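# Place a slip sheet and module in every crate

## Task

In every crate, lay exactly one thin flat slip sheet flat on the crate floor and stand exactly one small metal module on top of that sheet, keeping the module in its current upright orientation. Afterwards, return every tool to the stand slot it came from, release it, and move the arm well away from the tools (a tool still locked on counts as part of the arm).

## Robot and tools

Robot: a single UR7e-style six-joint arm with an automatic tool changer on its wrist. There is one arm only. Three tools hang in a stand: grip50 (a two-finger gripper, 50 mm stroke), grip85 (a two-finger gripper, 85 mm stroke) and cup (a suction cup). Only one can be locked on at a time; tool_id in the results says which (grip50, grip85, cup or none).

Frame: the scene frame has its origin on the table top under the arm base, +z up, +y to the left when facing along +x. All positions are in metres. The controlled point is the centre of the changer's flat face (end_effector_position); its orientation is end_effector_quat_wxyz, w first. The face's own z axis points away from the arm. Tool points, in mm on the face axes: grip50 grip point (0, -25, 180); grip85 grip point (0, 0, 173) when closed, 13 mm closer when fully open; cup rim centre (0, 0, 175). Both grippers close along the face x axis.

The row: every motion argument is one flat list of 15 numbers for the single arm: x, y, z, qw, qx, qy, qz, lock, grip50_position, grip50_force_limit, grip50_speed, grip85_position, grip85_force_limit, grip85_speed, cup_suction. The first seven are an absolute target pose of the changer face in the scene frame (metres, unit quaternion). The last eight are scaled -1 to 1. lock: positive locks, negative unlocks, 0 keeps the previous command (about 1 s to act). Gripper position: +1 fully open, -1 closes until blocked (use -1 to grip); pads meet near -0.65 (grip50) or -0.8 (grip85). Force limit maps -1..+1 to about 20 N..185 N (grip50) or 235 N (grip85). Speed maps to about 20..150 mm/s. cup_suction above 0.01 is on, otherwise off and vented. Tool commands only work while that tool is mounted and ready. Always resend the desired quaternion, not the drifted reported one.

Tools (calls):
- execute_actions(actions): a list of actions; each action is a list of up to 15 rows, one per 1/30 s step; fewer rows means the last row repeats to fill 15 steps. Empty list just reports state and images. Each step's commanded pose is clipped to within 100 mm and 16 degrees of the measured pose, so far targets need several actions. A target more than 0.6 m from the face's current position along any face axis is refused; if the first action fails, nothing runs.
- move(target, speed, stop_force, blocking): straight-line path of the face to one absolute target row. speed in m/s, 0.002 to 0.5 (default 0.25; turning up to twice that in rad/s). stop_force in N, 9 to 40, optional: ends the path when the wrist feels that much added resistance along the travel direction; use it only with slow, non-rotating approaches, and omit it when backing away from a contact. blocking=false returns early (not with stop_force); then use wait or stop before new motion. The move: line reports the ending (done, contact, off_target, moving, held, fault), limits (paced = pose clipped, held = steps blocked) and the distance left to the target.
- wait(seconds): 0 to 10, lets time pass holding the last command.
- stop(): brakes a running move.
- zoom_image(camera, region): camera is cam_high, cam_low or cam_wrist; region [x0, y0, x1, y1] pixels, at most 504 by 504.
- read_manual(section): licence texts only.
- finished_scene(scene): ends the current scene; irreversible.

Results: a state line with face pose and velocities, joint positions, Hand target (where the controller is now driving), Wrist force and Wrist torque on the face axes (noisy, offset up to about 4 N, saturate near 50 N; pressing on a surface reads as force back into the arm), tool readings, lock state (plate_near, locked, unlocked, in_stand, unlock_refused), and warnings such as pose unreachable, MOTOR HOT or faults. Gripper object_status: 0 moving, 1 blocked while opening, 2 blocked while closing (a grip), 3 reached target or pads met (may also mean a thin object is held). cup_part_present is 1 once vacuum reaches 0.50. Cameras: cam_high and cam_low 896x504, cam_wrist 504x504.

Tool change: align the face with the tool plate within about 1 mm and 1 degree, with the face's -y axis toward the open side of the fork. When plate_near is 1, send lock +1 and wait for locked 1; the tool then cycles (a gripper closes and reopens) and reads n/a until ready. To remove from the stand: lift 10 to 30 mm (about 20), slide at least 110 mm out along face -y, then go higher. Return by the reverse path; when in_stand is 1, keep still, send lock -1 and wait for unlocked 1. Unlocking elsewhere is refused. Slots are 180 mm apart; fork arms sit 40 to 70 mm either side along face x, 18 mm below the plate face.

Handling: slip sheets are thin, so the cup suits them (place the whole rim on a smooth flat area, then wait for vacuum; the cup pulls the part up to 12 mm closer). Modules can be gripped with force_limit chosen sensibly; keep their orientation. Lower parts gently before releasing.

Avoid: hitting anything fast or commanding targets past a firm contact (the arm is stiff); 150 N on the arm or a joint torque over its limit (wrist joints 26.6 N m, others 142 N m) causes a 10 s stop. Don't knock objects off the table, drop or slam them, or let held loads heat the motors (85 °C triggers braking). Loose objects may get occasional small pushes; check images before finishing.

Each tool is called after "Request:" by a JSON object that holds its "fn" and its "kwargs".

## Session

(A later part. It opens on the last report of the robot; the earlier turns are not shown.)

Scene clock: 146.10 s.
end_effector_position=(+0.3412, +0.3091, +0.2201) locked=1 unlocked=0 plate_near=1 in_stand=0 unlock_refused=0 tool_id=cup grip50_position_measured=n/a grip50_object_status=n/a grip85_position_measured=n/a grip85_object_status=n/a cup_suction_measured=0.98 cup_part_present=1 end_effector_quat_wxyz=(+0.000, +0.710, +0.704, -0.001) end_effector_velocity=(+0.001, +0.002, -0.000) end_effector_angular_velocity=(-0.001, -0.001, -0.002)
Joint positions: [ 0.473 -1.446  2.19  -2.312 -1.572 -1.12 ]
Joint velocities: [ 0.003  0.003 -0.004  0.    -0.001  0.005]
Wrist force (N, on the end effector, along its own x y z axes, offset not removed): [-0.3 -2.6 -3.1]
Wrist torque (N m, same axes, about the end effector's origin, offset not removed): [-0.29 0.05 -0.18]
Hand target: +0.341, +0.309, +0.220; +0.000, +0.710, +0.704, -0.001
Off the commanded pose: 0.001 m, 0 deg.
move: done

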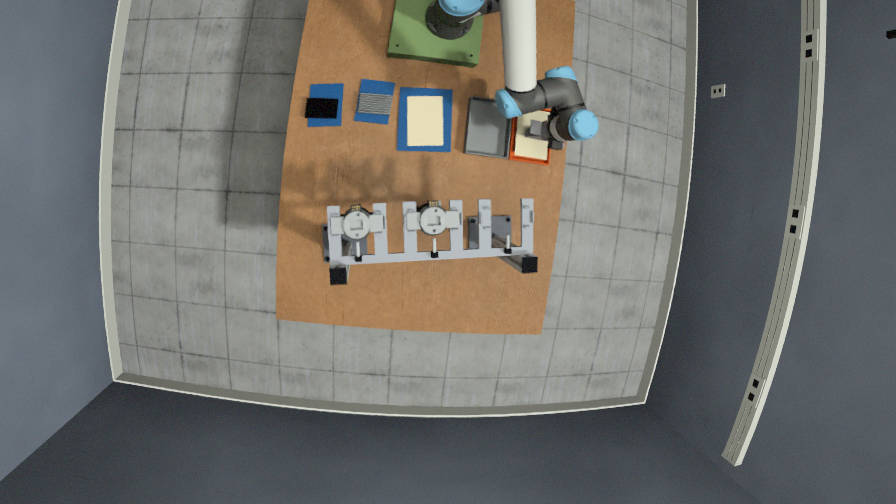

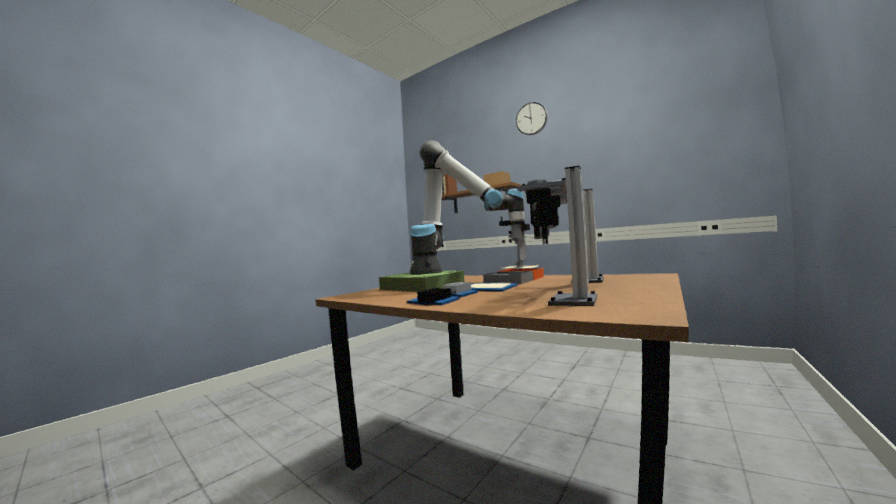

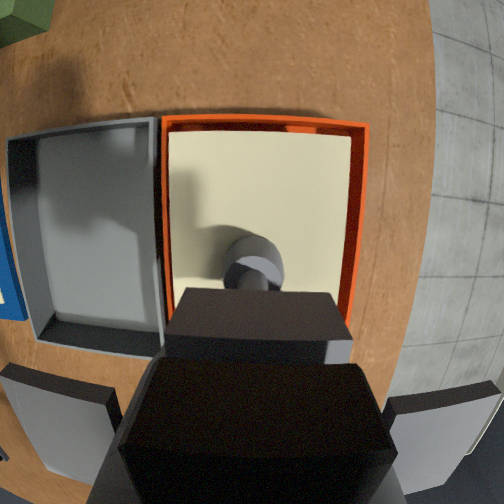

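Request:
{"fn": "move", "kwargs": {"target": [0.343,0.3135,0.208,0,0.71,0.704,0,0,1,0,0,1,0,0,1], "speed": 0.03}}

Request:
{"fn": "move", "kwargs": {"target": [0.343,0.3135,0.171,0,0.71,0.704,0,0,1,0,0,1,0,0,1], "speed": 0.015, "stop_force": 10}}

Request:
{"fn": "execute_actions", "kwargs": {"actions": [[[0.343,0.3135,0.172,0,0.71,0.704,0,0,1,0,0,1,0,0,0]],[[0.343,0.3135,0.18,0,0.71,0.704,0,0,1,0,0,1,0,0,0]],[[0.343,0.3135,0.2,0,0.71,0.704,0,0,1,0,0,1,0,0,0]],[[0.343,0.3135,0.25,0,0.71,0.704,0,0,1,0,0,1,0,0,0]]]}}

Request:
{"fn": "move", "kwargs": {"target": [0.346,-0.025,0.23,0,0.664,0.748,0,0,1,0,0,1,0,0,0]}}

Request:
{"fn": "move", "kwargs": {"target": [0.346,-0.025,0.181,0,0.664,0.748,0,0,1,0,0,1,0,0,1], "speed": 0.025, "stop_force": 10}}

Request:
{"fn": "move", "kwargs": {"target": [0.346,-0.025,0.235,0,0.664,0.748,0,0,1,0,0,1,0,0,1], "speed": 0.05}}

Request:
{"fn": "move", "kwargs": {"target": [0.344,0.176,0.22,0,0.71,0.704,0,0,1,0,0,1,0,0,1], "speed": 0.2}}

Scene clock: 150.93 s.
end_effector_position=(+0.3430, +0.3134, +0.2082) locked=1 unlocked=0 plate_near=1 in_stand=0 unlock_refused=0 tool_id=cup grip50_position_measured=n/a grip50_object_status=n/a grip85_position_measured=n/a grip85_object_status=n/a cup_suction_measured=0.98 cup_part_present=1 end_effector_quat_wxyz=(+0.000, +0.710, +0.704, -0.000) end_effector_velocity=(+0.000, +0.001, -0.001) end_effector_angular_velocity=(+0.001, -0.001, +0.000)
Joint positions: [ 0.48  -1.413  2.193 -2.35  -1.571 -1.113]
Joint velocities: [ 0.001  0.004  0.    -0.007  0.001  0.001]
Wrist force (N, on the end effector, along its own x y z axes, offset not removed): [-0.2 -1.4 -1.3]
Wrist torque (N m, same axes, about the end effector's origin, offset not removed): [0.01 0.05 0.18]
Hand target: +0.343, +0.313, +0.208; +0.000, +0.710, +0.704, -0.000
Off the commanded pose: 0.000 m, 0 deg.
move: done

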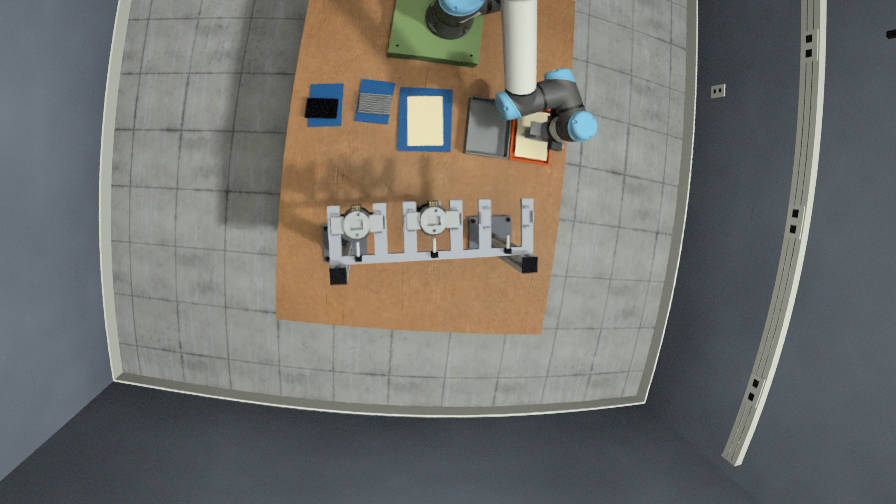

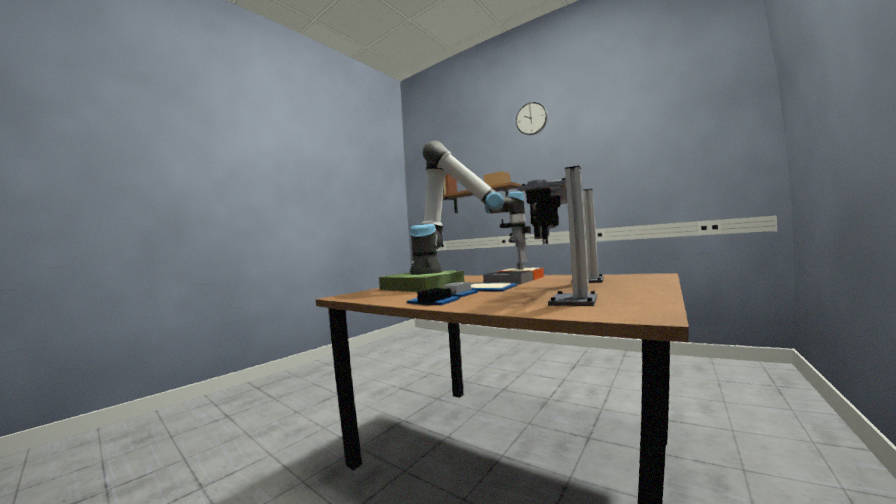

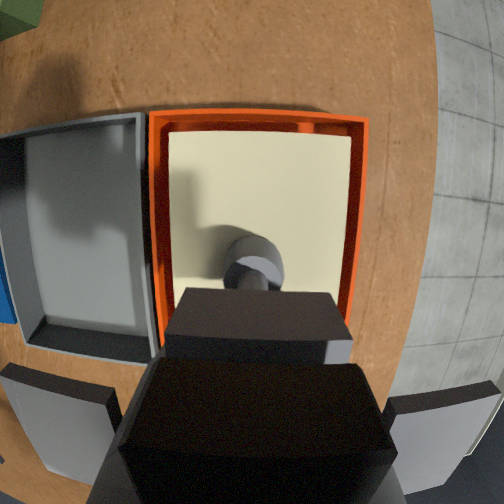

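Scene clock: 153.67 s.
end_effector_position=(+0.3430, +0.3135, +0.1712) locked=1 unlocked=0 plate_near=1 in_stand=0 unlock_refused=0 tool_id=cup grip50_position_measured=n/a grip50_object_status=n/a grip85_position_measured=n/a grip85_object_status=n/a cup_suction_measured=0.98 cup_part_present=1 end_effector_quat_wxyz=(-0.000, +0.710, +0.704, -0.000) end_effector_velocity=(+0.000, -0.000, -0.002) end_effector_angular_velocity=(+0.000, +0.000, -0.001)
Joint positions: [ 0.48  -1.332  2.228 -2.466 -1.571 -1.113]
Joint velocities: [-0.     0.004  0.001 -0.005  0.     0.   ]
Wrist force (N, on the end effector, along its own x y z axes, offset not removed): [1.1 1.2 0.6]
Wrist torque (N m, same axes, about the end effector's origin, offset not removed): [0.17 -0.10 0.02]
Hand target: +0.343, +0.313, +0.171; -0.000, +0.710, +0.704, -0.000
Off the commanded pose: 0.000 m, 0 deg.
move: done

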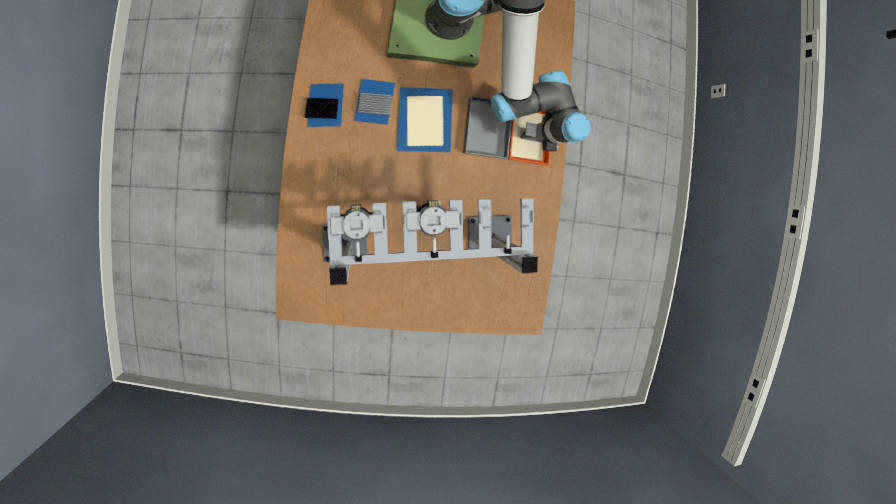

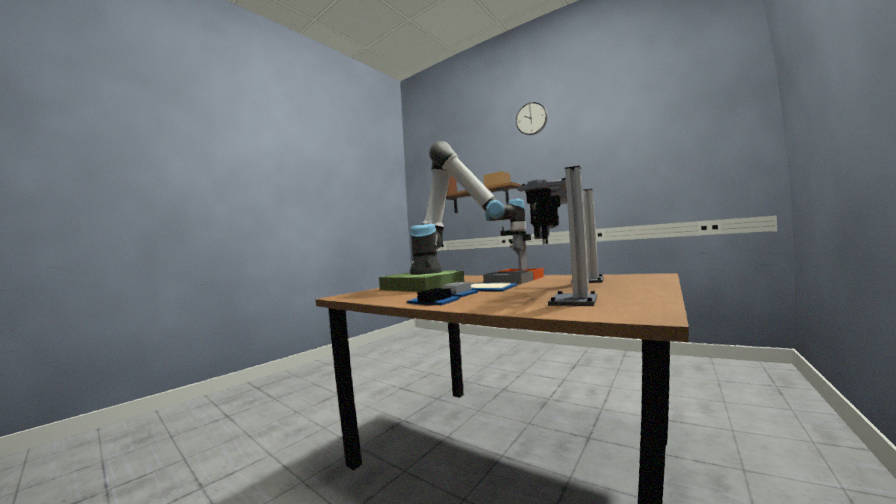

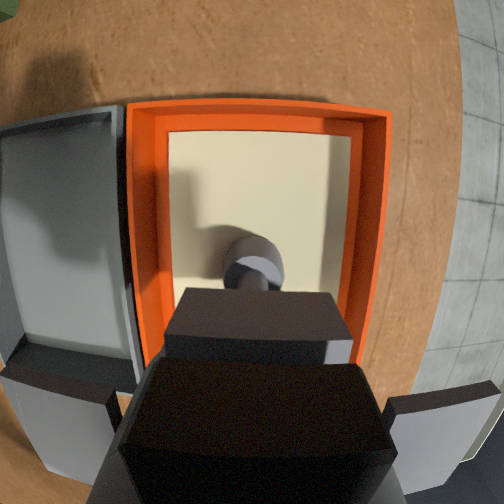

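Scene clock: 155.67 s.
end_effector_position=(+0.3430, +0.3136, +0.2495) locked=1 unlocked=0 plate_near=1 in_stand=0 unlock_refused=0 tool_id=cup grip50_position_measured=n/a grip50_object_status=n/a grip85_position_measured=n/a grip85_object_status=n/a cup_suction_measured=0.00 cup_part_present=0 end_effector_quat_wxyz=(+0.000, +0.710, +0.704, +0.000) end_effector_velocity=(+0.000, -0.001, +0.005) end_effector_angular_velocity=(-0.003, +0.005, -0.002)
Joint positions: [ 0.48  -1.49   2.144 -2.224 -1.571 -1.113]
Joint velocities: [-0.002 -0.008 -0.008  0.022 -0.    -0.   ]
Wrist force (N, on the end effector, along its own x y z axes, offset not removed): [0.7 2.4 -2.7]
Wrist torque (N m, same axes, about the end effector's origin, offset not removed): [0.08 0.11 0.10]
Hand target: +0.343, +0.314, +0.250; +0.000, +0.710, +0.704, +0.000
Off the commanded pose: 0.001 m, 0 deg.

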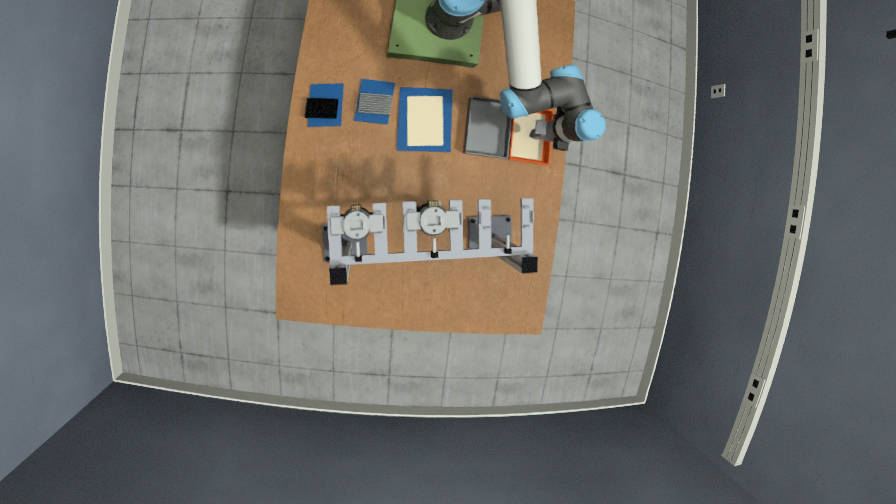

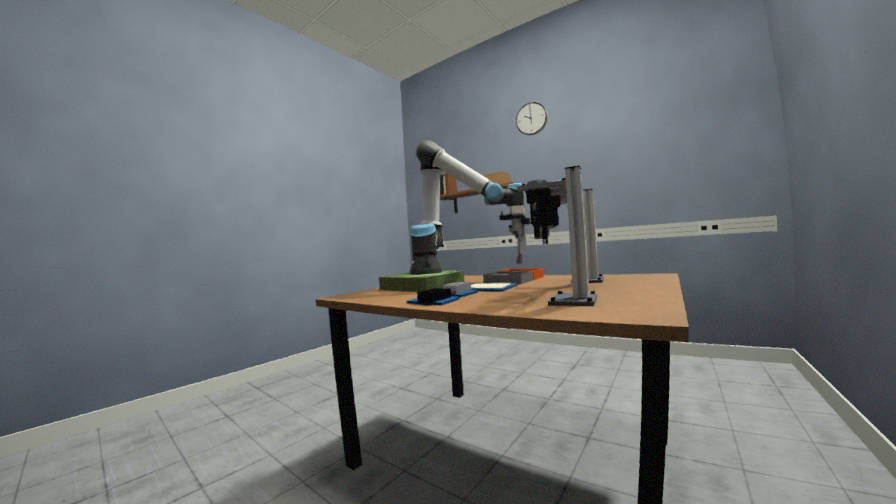

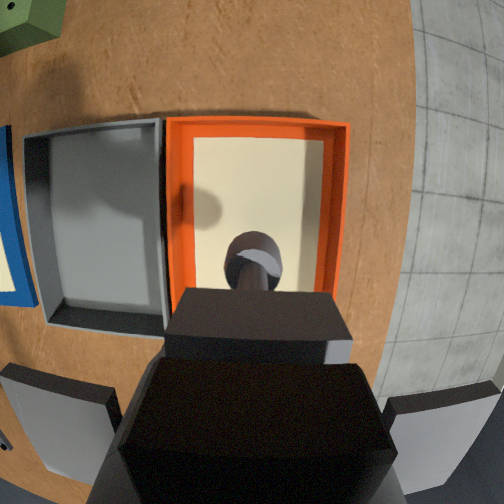

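Scene clock: 157.60 s.
end_effector_position=(+0.3467, -0.0241, +0.2299) locked=1 unlocked=0 plate_near=1 in_stand=0 unlock_refused=0 tool_id=cup grip50_position_measured=n/a grip50_object_status=n/a grip85_position_measured=n/a grip85_object_status=n/a cup_suction_measured=0.00 cup_part_present=0 end_effector_quat_wxyz=(-0.000, +0.664, +0.748, +0.001) end_effector_velocity=(+0.000, -0.002, -0.000) end_effector_angular_velocity=(+0.002, +0.000, +0.001)
Joint positions: [-0.434 -1.759  2.456 -2.268 -1.569 -2.153]
Joint velocities: [-0.005  0.002 -0.    -0.     0.002 -0.006]
Wrist force (N, on the end effector, along its own x y z axes, offset not removed): [0.5 -0.1 0.7]
Wrist torque (N m, same axes, about the end effector's origin, offset not removed): [-0.05 -0.14 0.20]
Hand target: +0.347, -0.024, +0.230; -0.000, +0.664, +0.748, +0.001
Off the commanded pose: 0.001 m, 0 deg.
move: done

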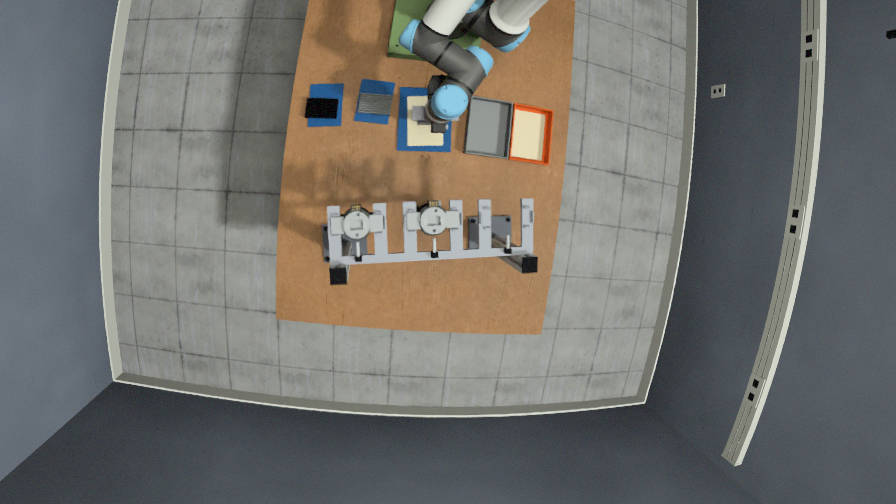

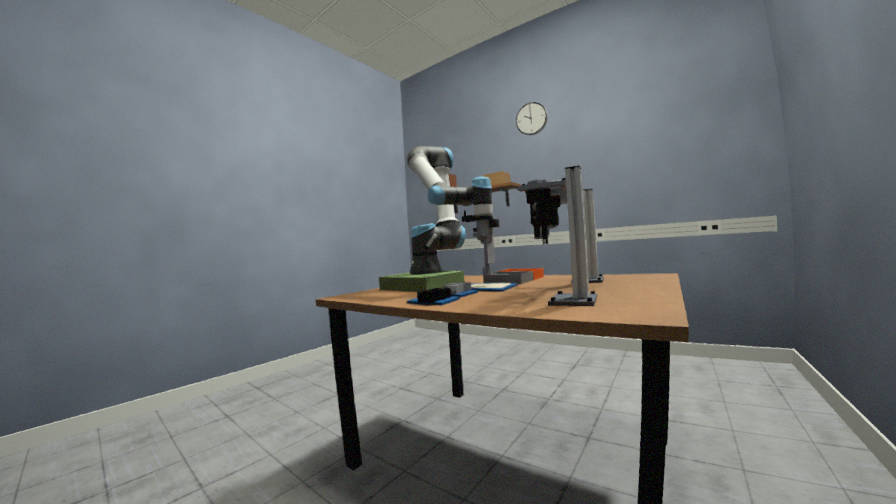

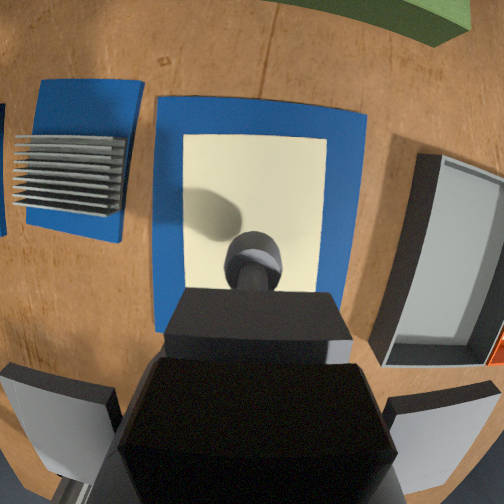

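Scene clock: 159.87 s.
end_effector_position=(+0.3460, -0.0250, +0.1812) locked=1 unlocked=0 plate_near=1 in_stand=0 unlock_refused=0 tool_id=cup grip50_position_measured=n/a grip50_object_status=n/a grip85_position_measured=n/a grip85_object_status=n/a cup_suction_measured=0.96 cup_part_present=1 end_effector_quat_wxyz=(-0.000, +0.664, +0.748, +0.000) end_effector_velocity=(+0.000, -0.000, -0.001) end_effector_angular_velocity=(-0.000, -0.001, +0.000)
Joint positions: [-0.436 -1.625  2.526 -2.471 -1.571 -2.156]
Joint velocities: [-0.     0.005  0.002 -0.009  0.    -0.   ]
Wrist force (N, on the end effector, along its own x y z axes, offset not removed): [-0.5 2.7 -1.5]
Wrist torque (N m, same axes, about the end effector's origin, offset not removed): [0.05 0.00 -0.08]
Hand target: +0.346, -0.025, +0.181; -0.000, +0.664, +0.748, +0.000
Off the commanded pose: 0.000 m, 0 deg.
move: done

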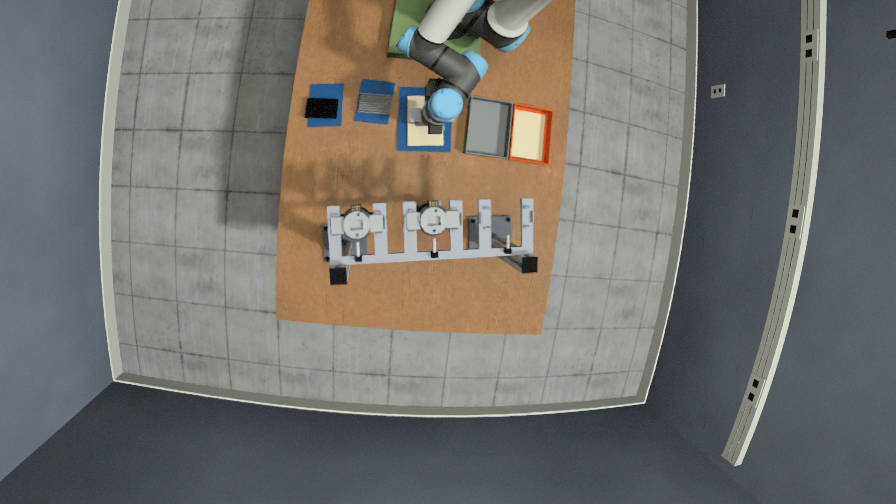

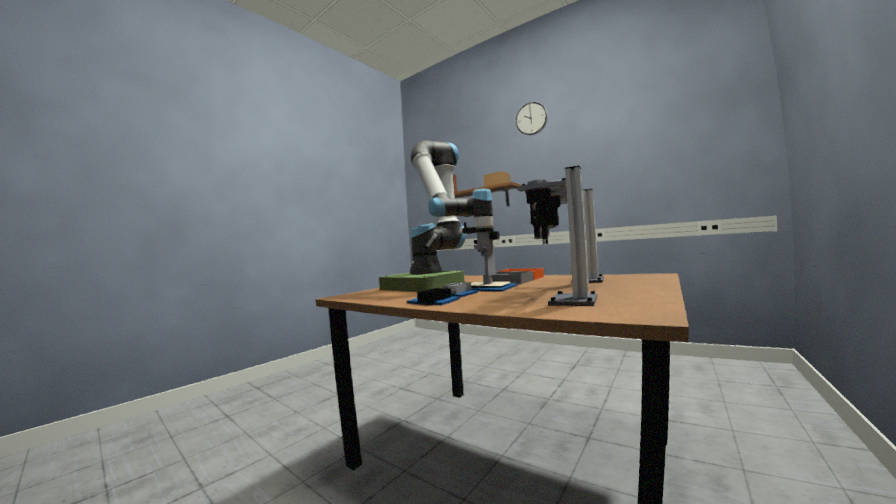

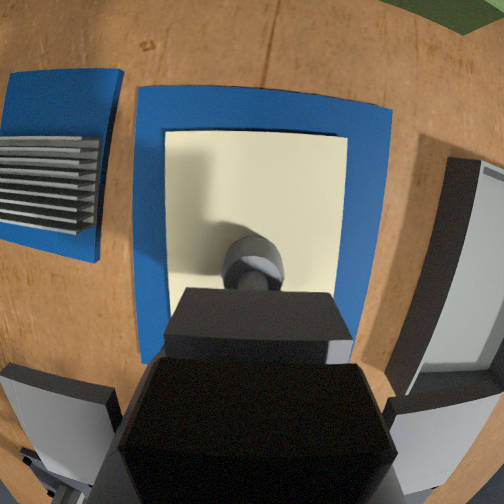

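Scene clock: 161.30 s.
end_effector_position=(+0.3460, -0.0250, +0.2348) locked=1 unlocked=0 plate_near=1 in_stand=0 unlock_refused=0 tool_id=cup grip50_position_measured=n/a grip50_object_status=n/a grip85_position_measured=n/a grip85_object_status=n/a cup_suction_measured=0.98 cup_part_present=1 end_effector_quat_wxyz=(+0.000, +0.664, +0.748, -0.000) end_effector_velocity=(-0.000, +0.000, +0.002) end_effector_angular_velocity=(-0.000, +0.001, +0.001)
Joint positions: [-0.436 -1.771  2.449 -2.249 -1.571 -2.156]
Joint velocities: [ 0.    -0.004 -0.003  0.007 -0.    -0.001]
Wrist force (N, on the end effector, along its own x y z axes, offset not removed): [-1.6 1.3 -1.8]
Wrist torque (N m, same axes, about the end effector's origin, offset not removed): [0.17 0.17 0.14]
Hand target: +0.346, -0.025, +0.235; +0.000, +0.664, +0.748, +0.000
Off the commanded pose: 0.000 m, 0 deg.
move: done

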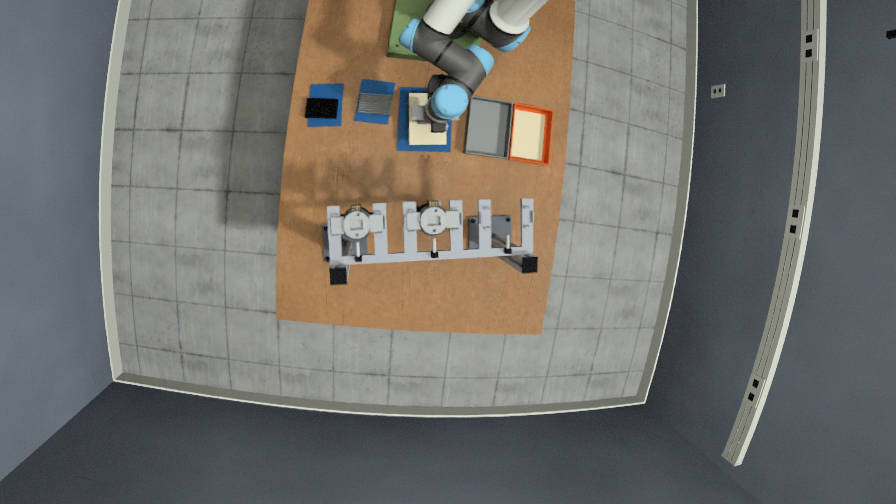

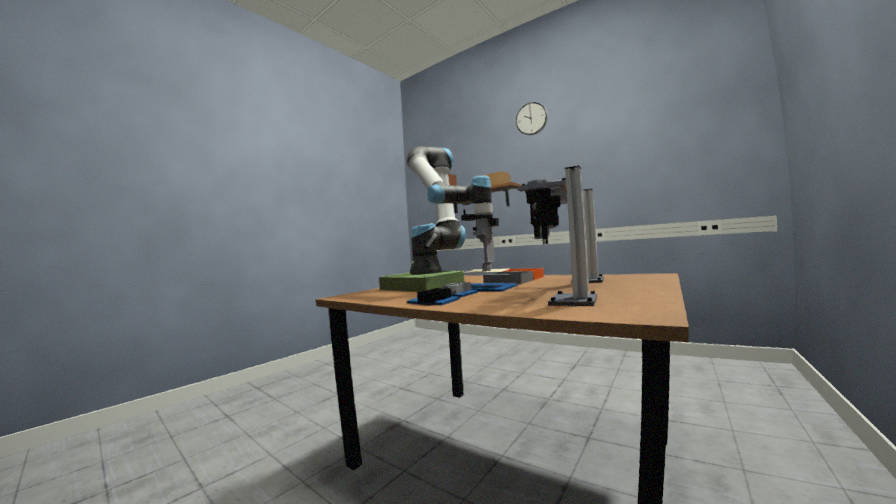

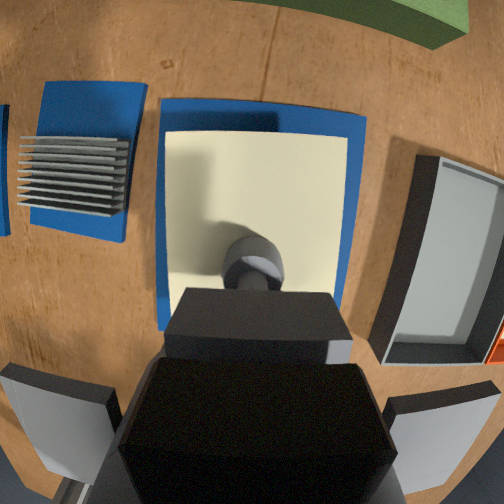

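Scene clock: 162.87 s.
end_effector_position=(+0.3434, +0.1754, +0.2201) locked=1 unlocked=0 plate_near=1 in_stand=0 unlock_refused=0 tool_id=cup grip50_position_measured=n/a grip50_object_status=n/a grip85_position_measured=n/a grip85_object_status=n/a cup_suction_measured=0.98 cup_part_present=1 end_effector_quat_wxyz=(-0.000, +0.710, +0.704, -0.001) end_effector_velocity=(+0.001, +0.001, -0.000) end_effector_angular_velocity=(-0.001, -0.000, -0.001)
Joint positions: [ 0.15  -1.626  2.38  -2.323 -1.572 -1.443]
Joint velocities: [ 0.003  0.003 -0.002 -0.001 -0.001  0.004]
Wrist force (N, on the end effector, along its own x y z axes, offset not removed): [-2.2 0.8 -5.7]
Wrist torque (N m, same axes, about the end effector's origin, offset not removed): [0.08 0.16 0.00]
Hand target: +0.343, +0.176, +0.220; +0.000, +0.710, +0.704, -0.001
Off the commanded pose: 0.001 m, 0 deg.
move: done

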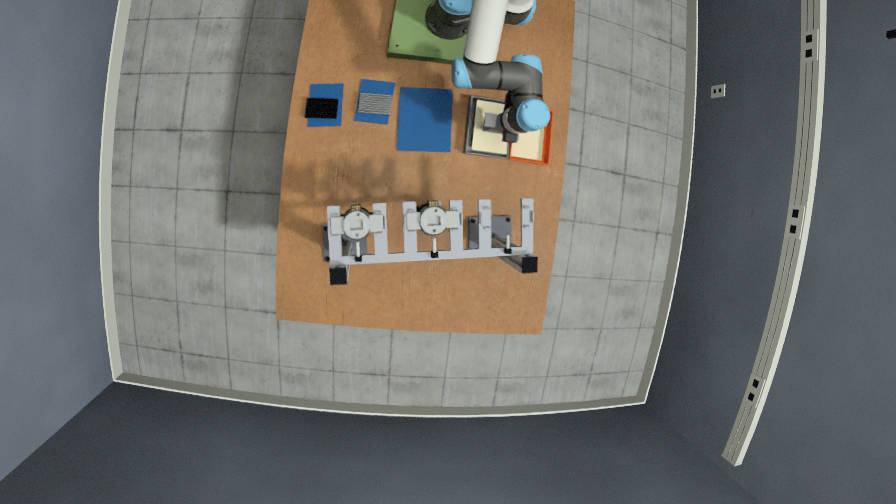

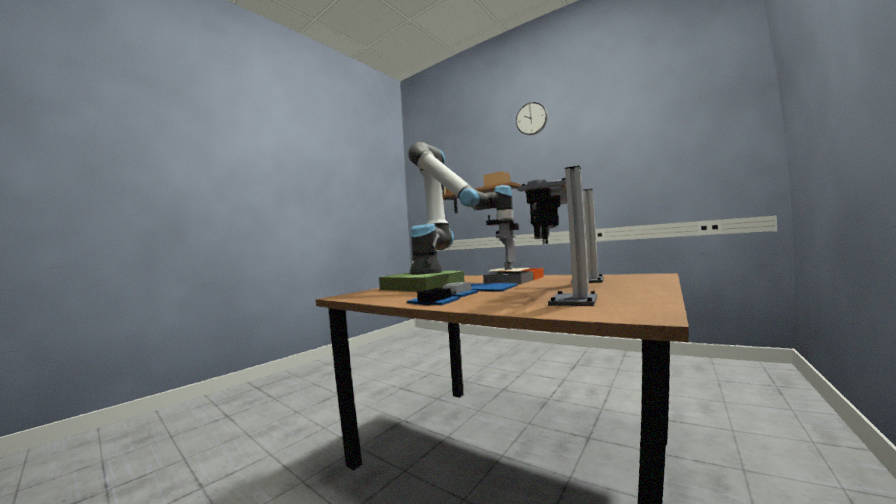

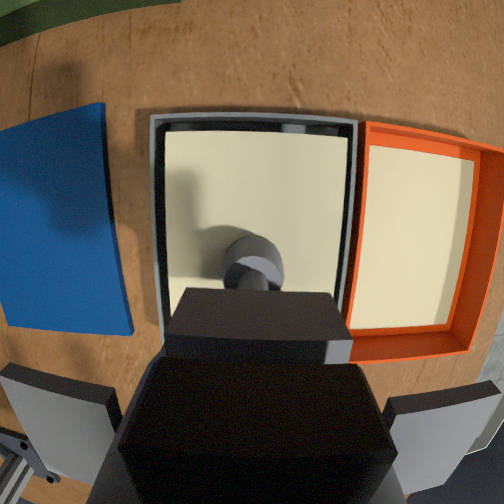

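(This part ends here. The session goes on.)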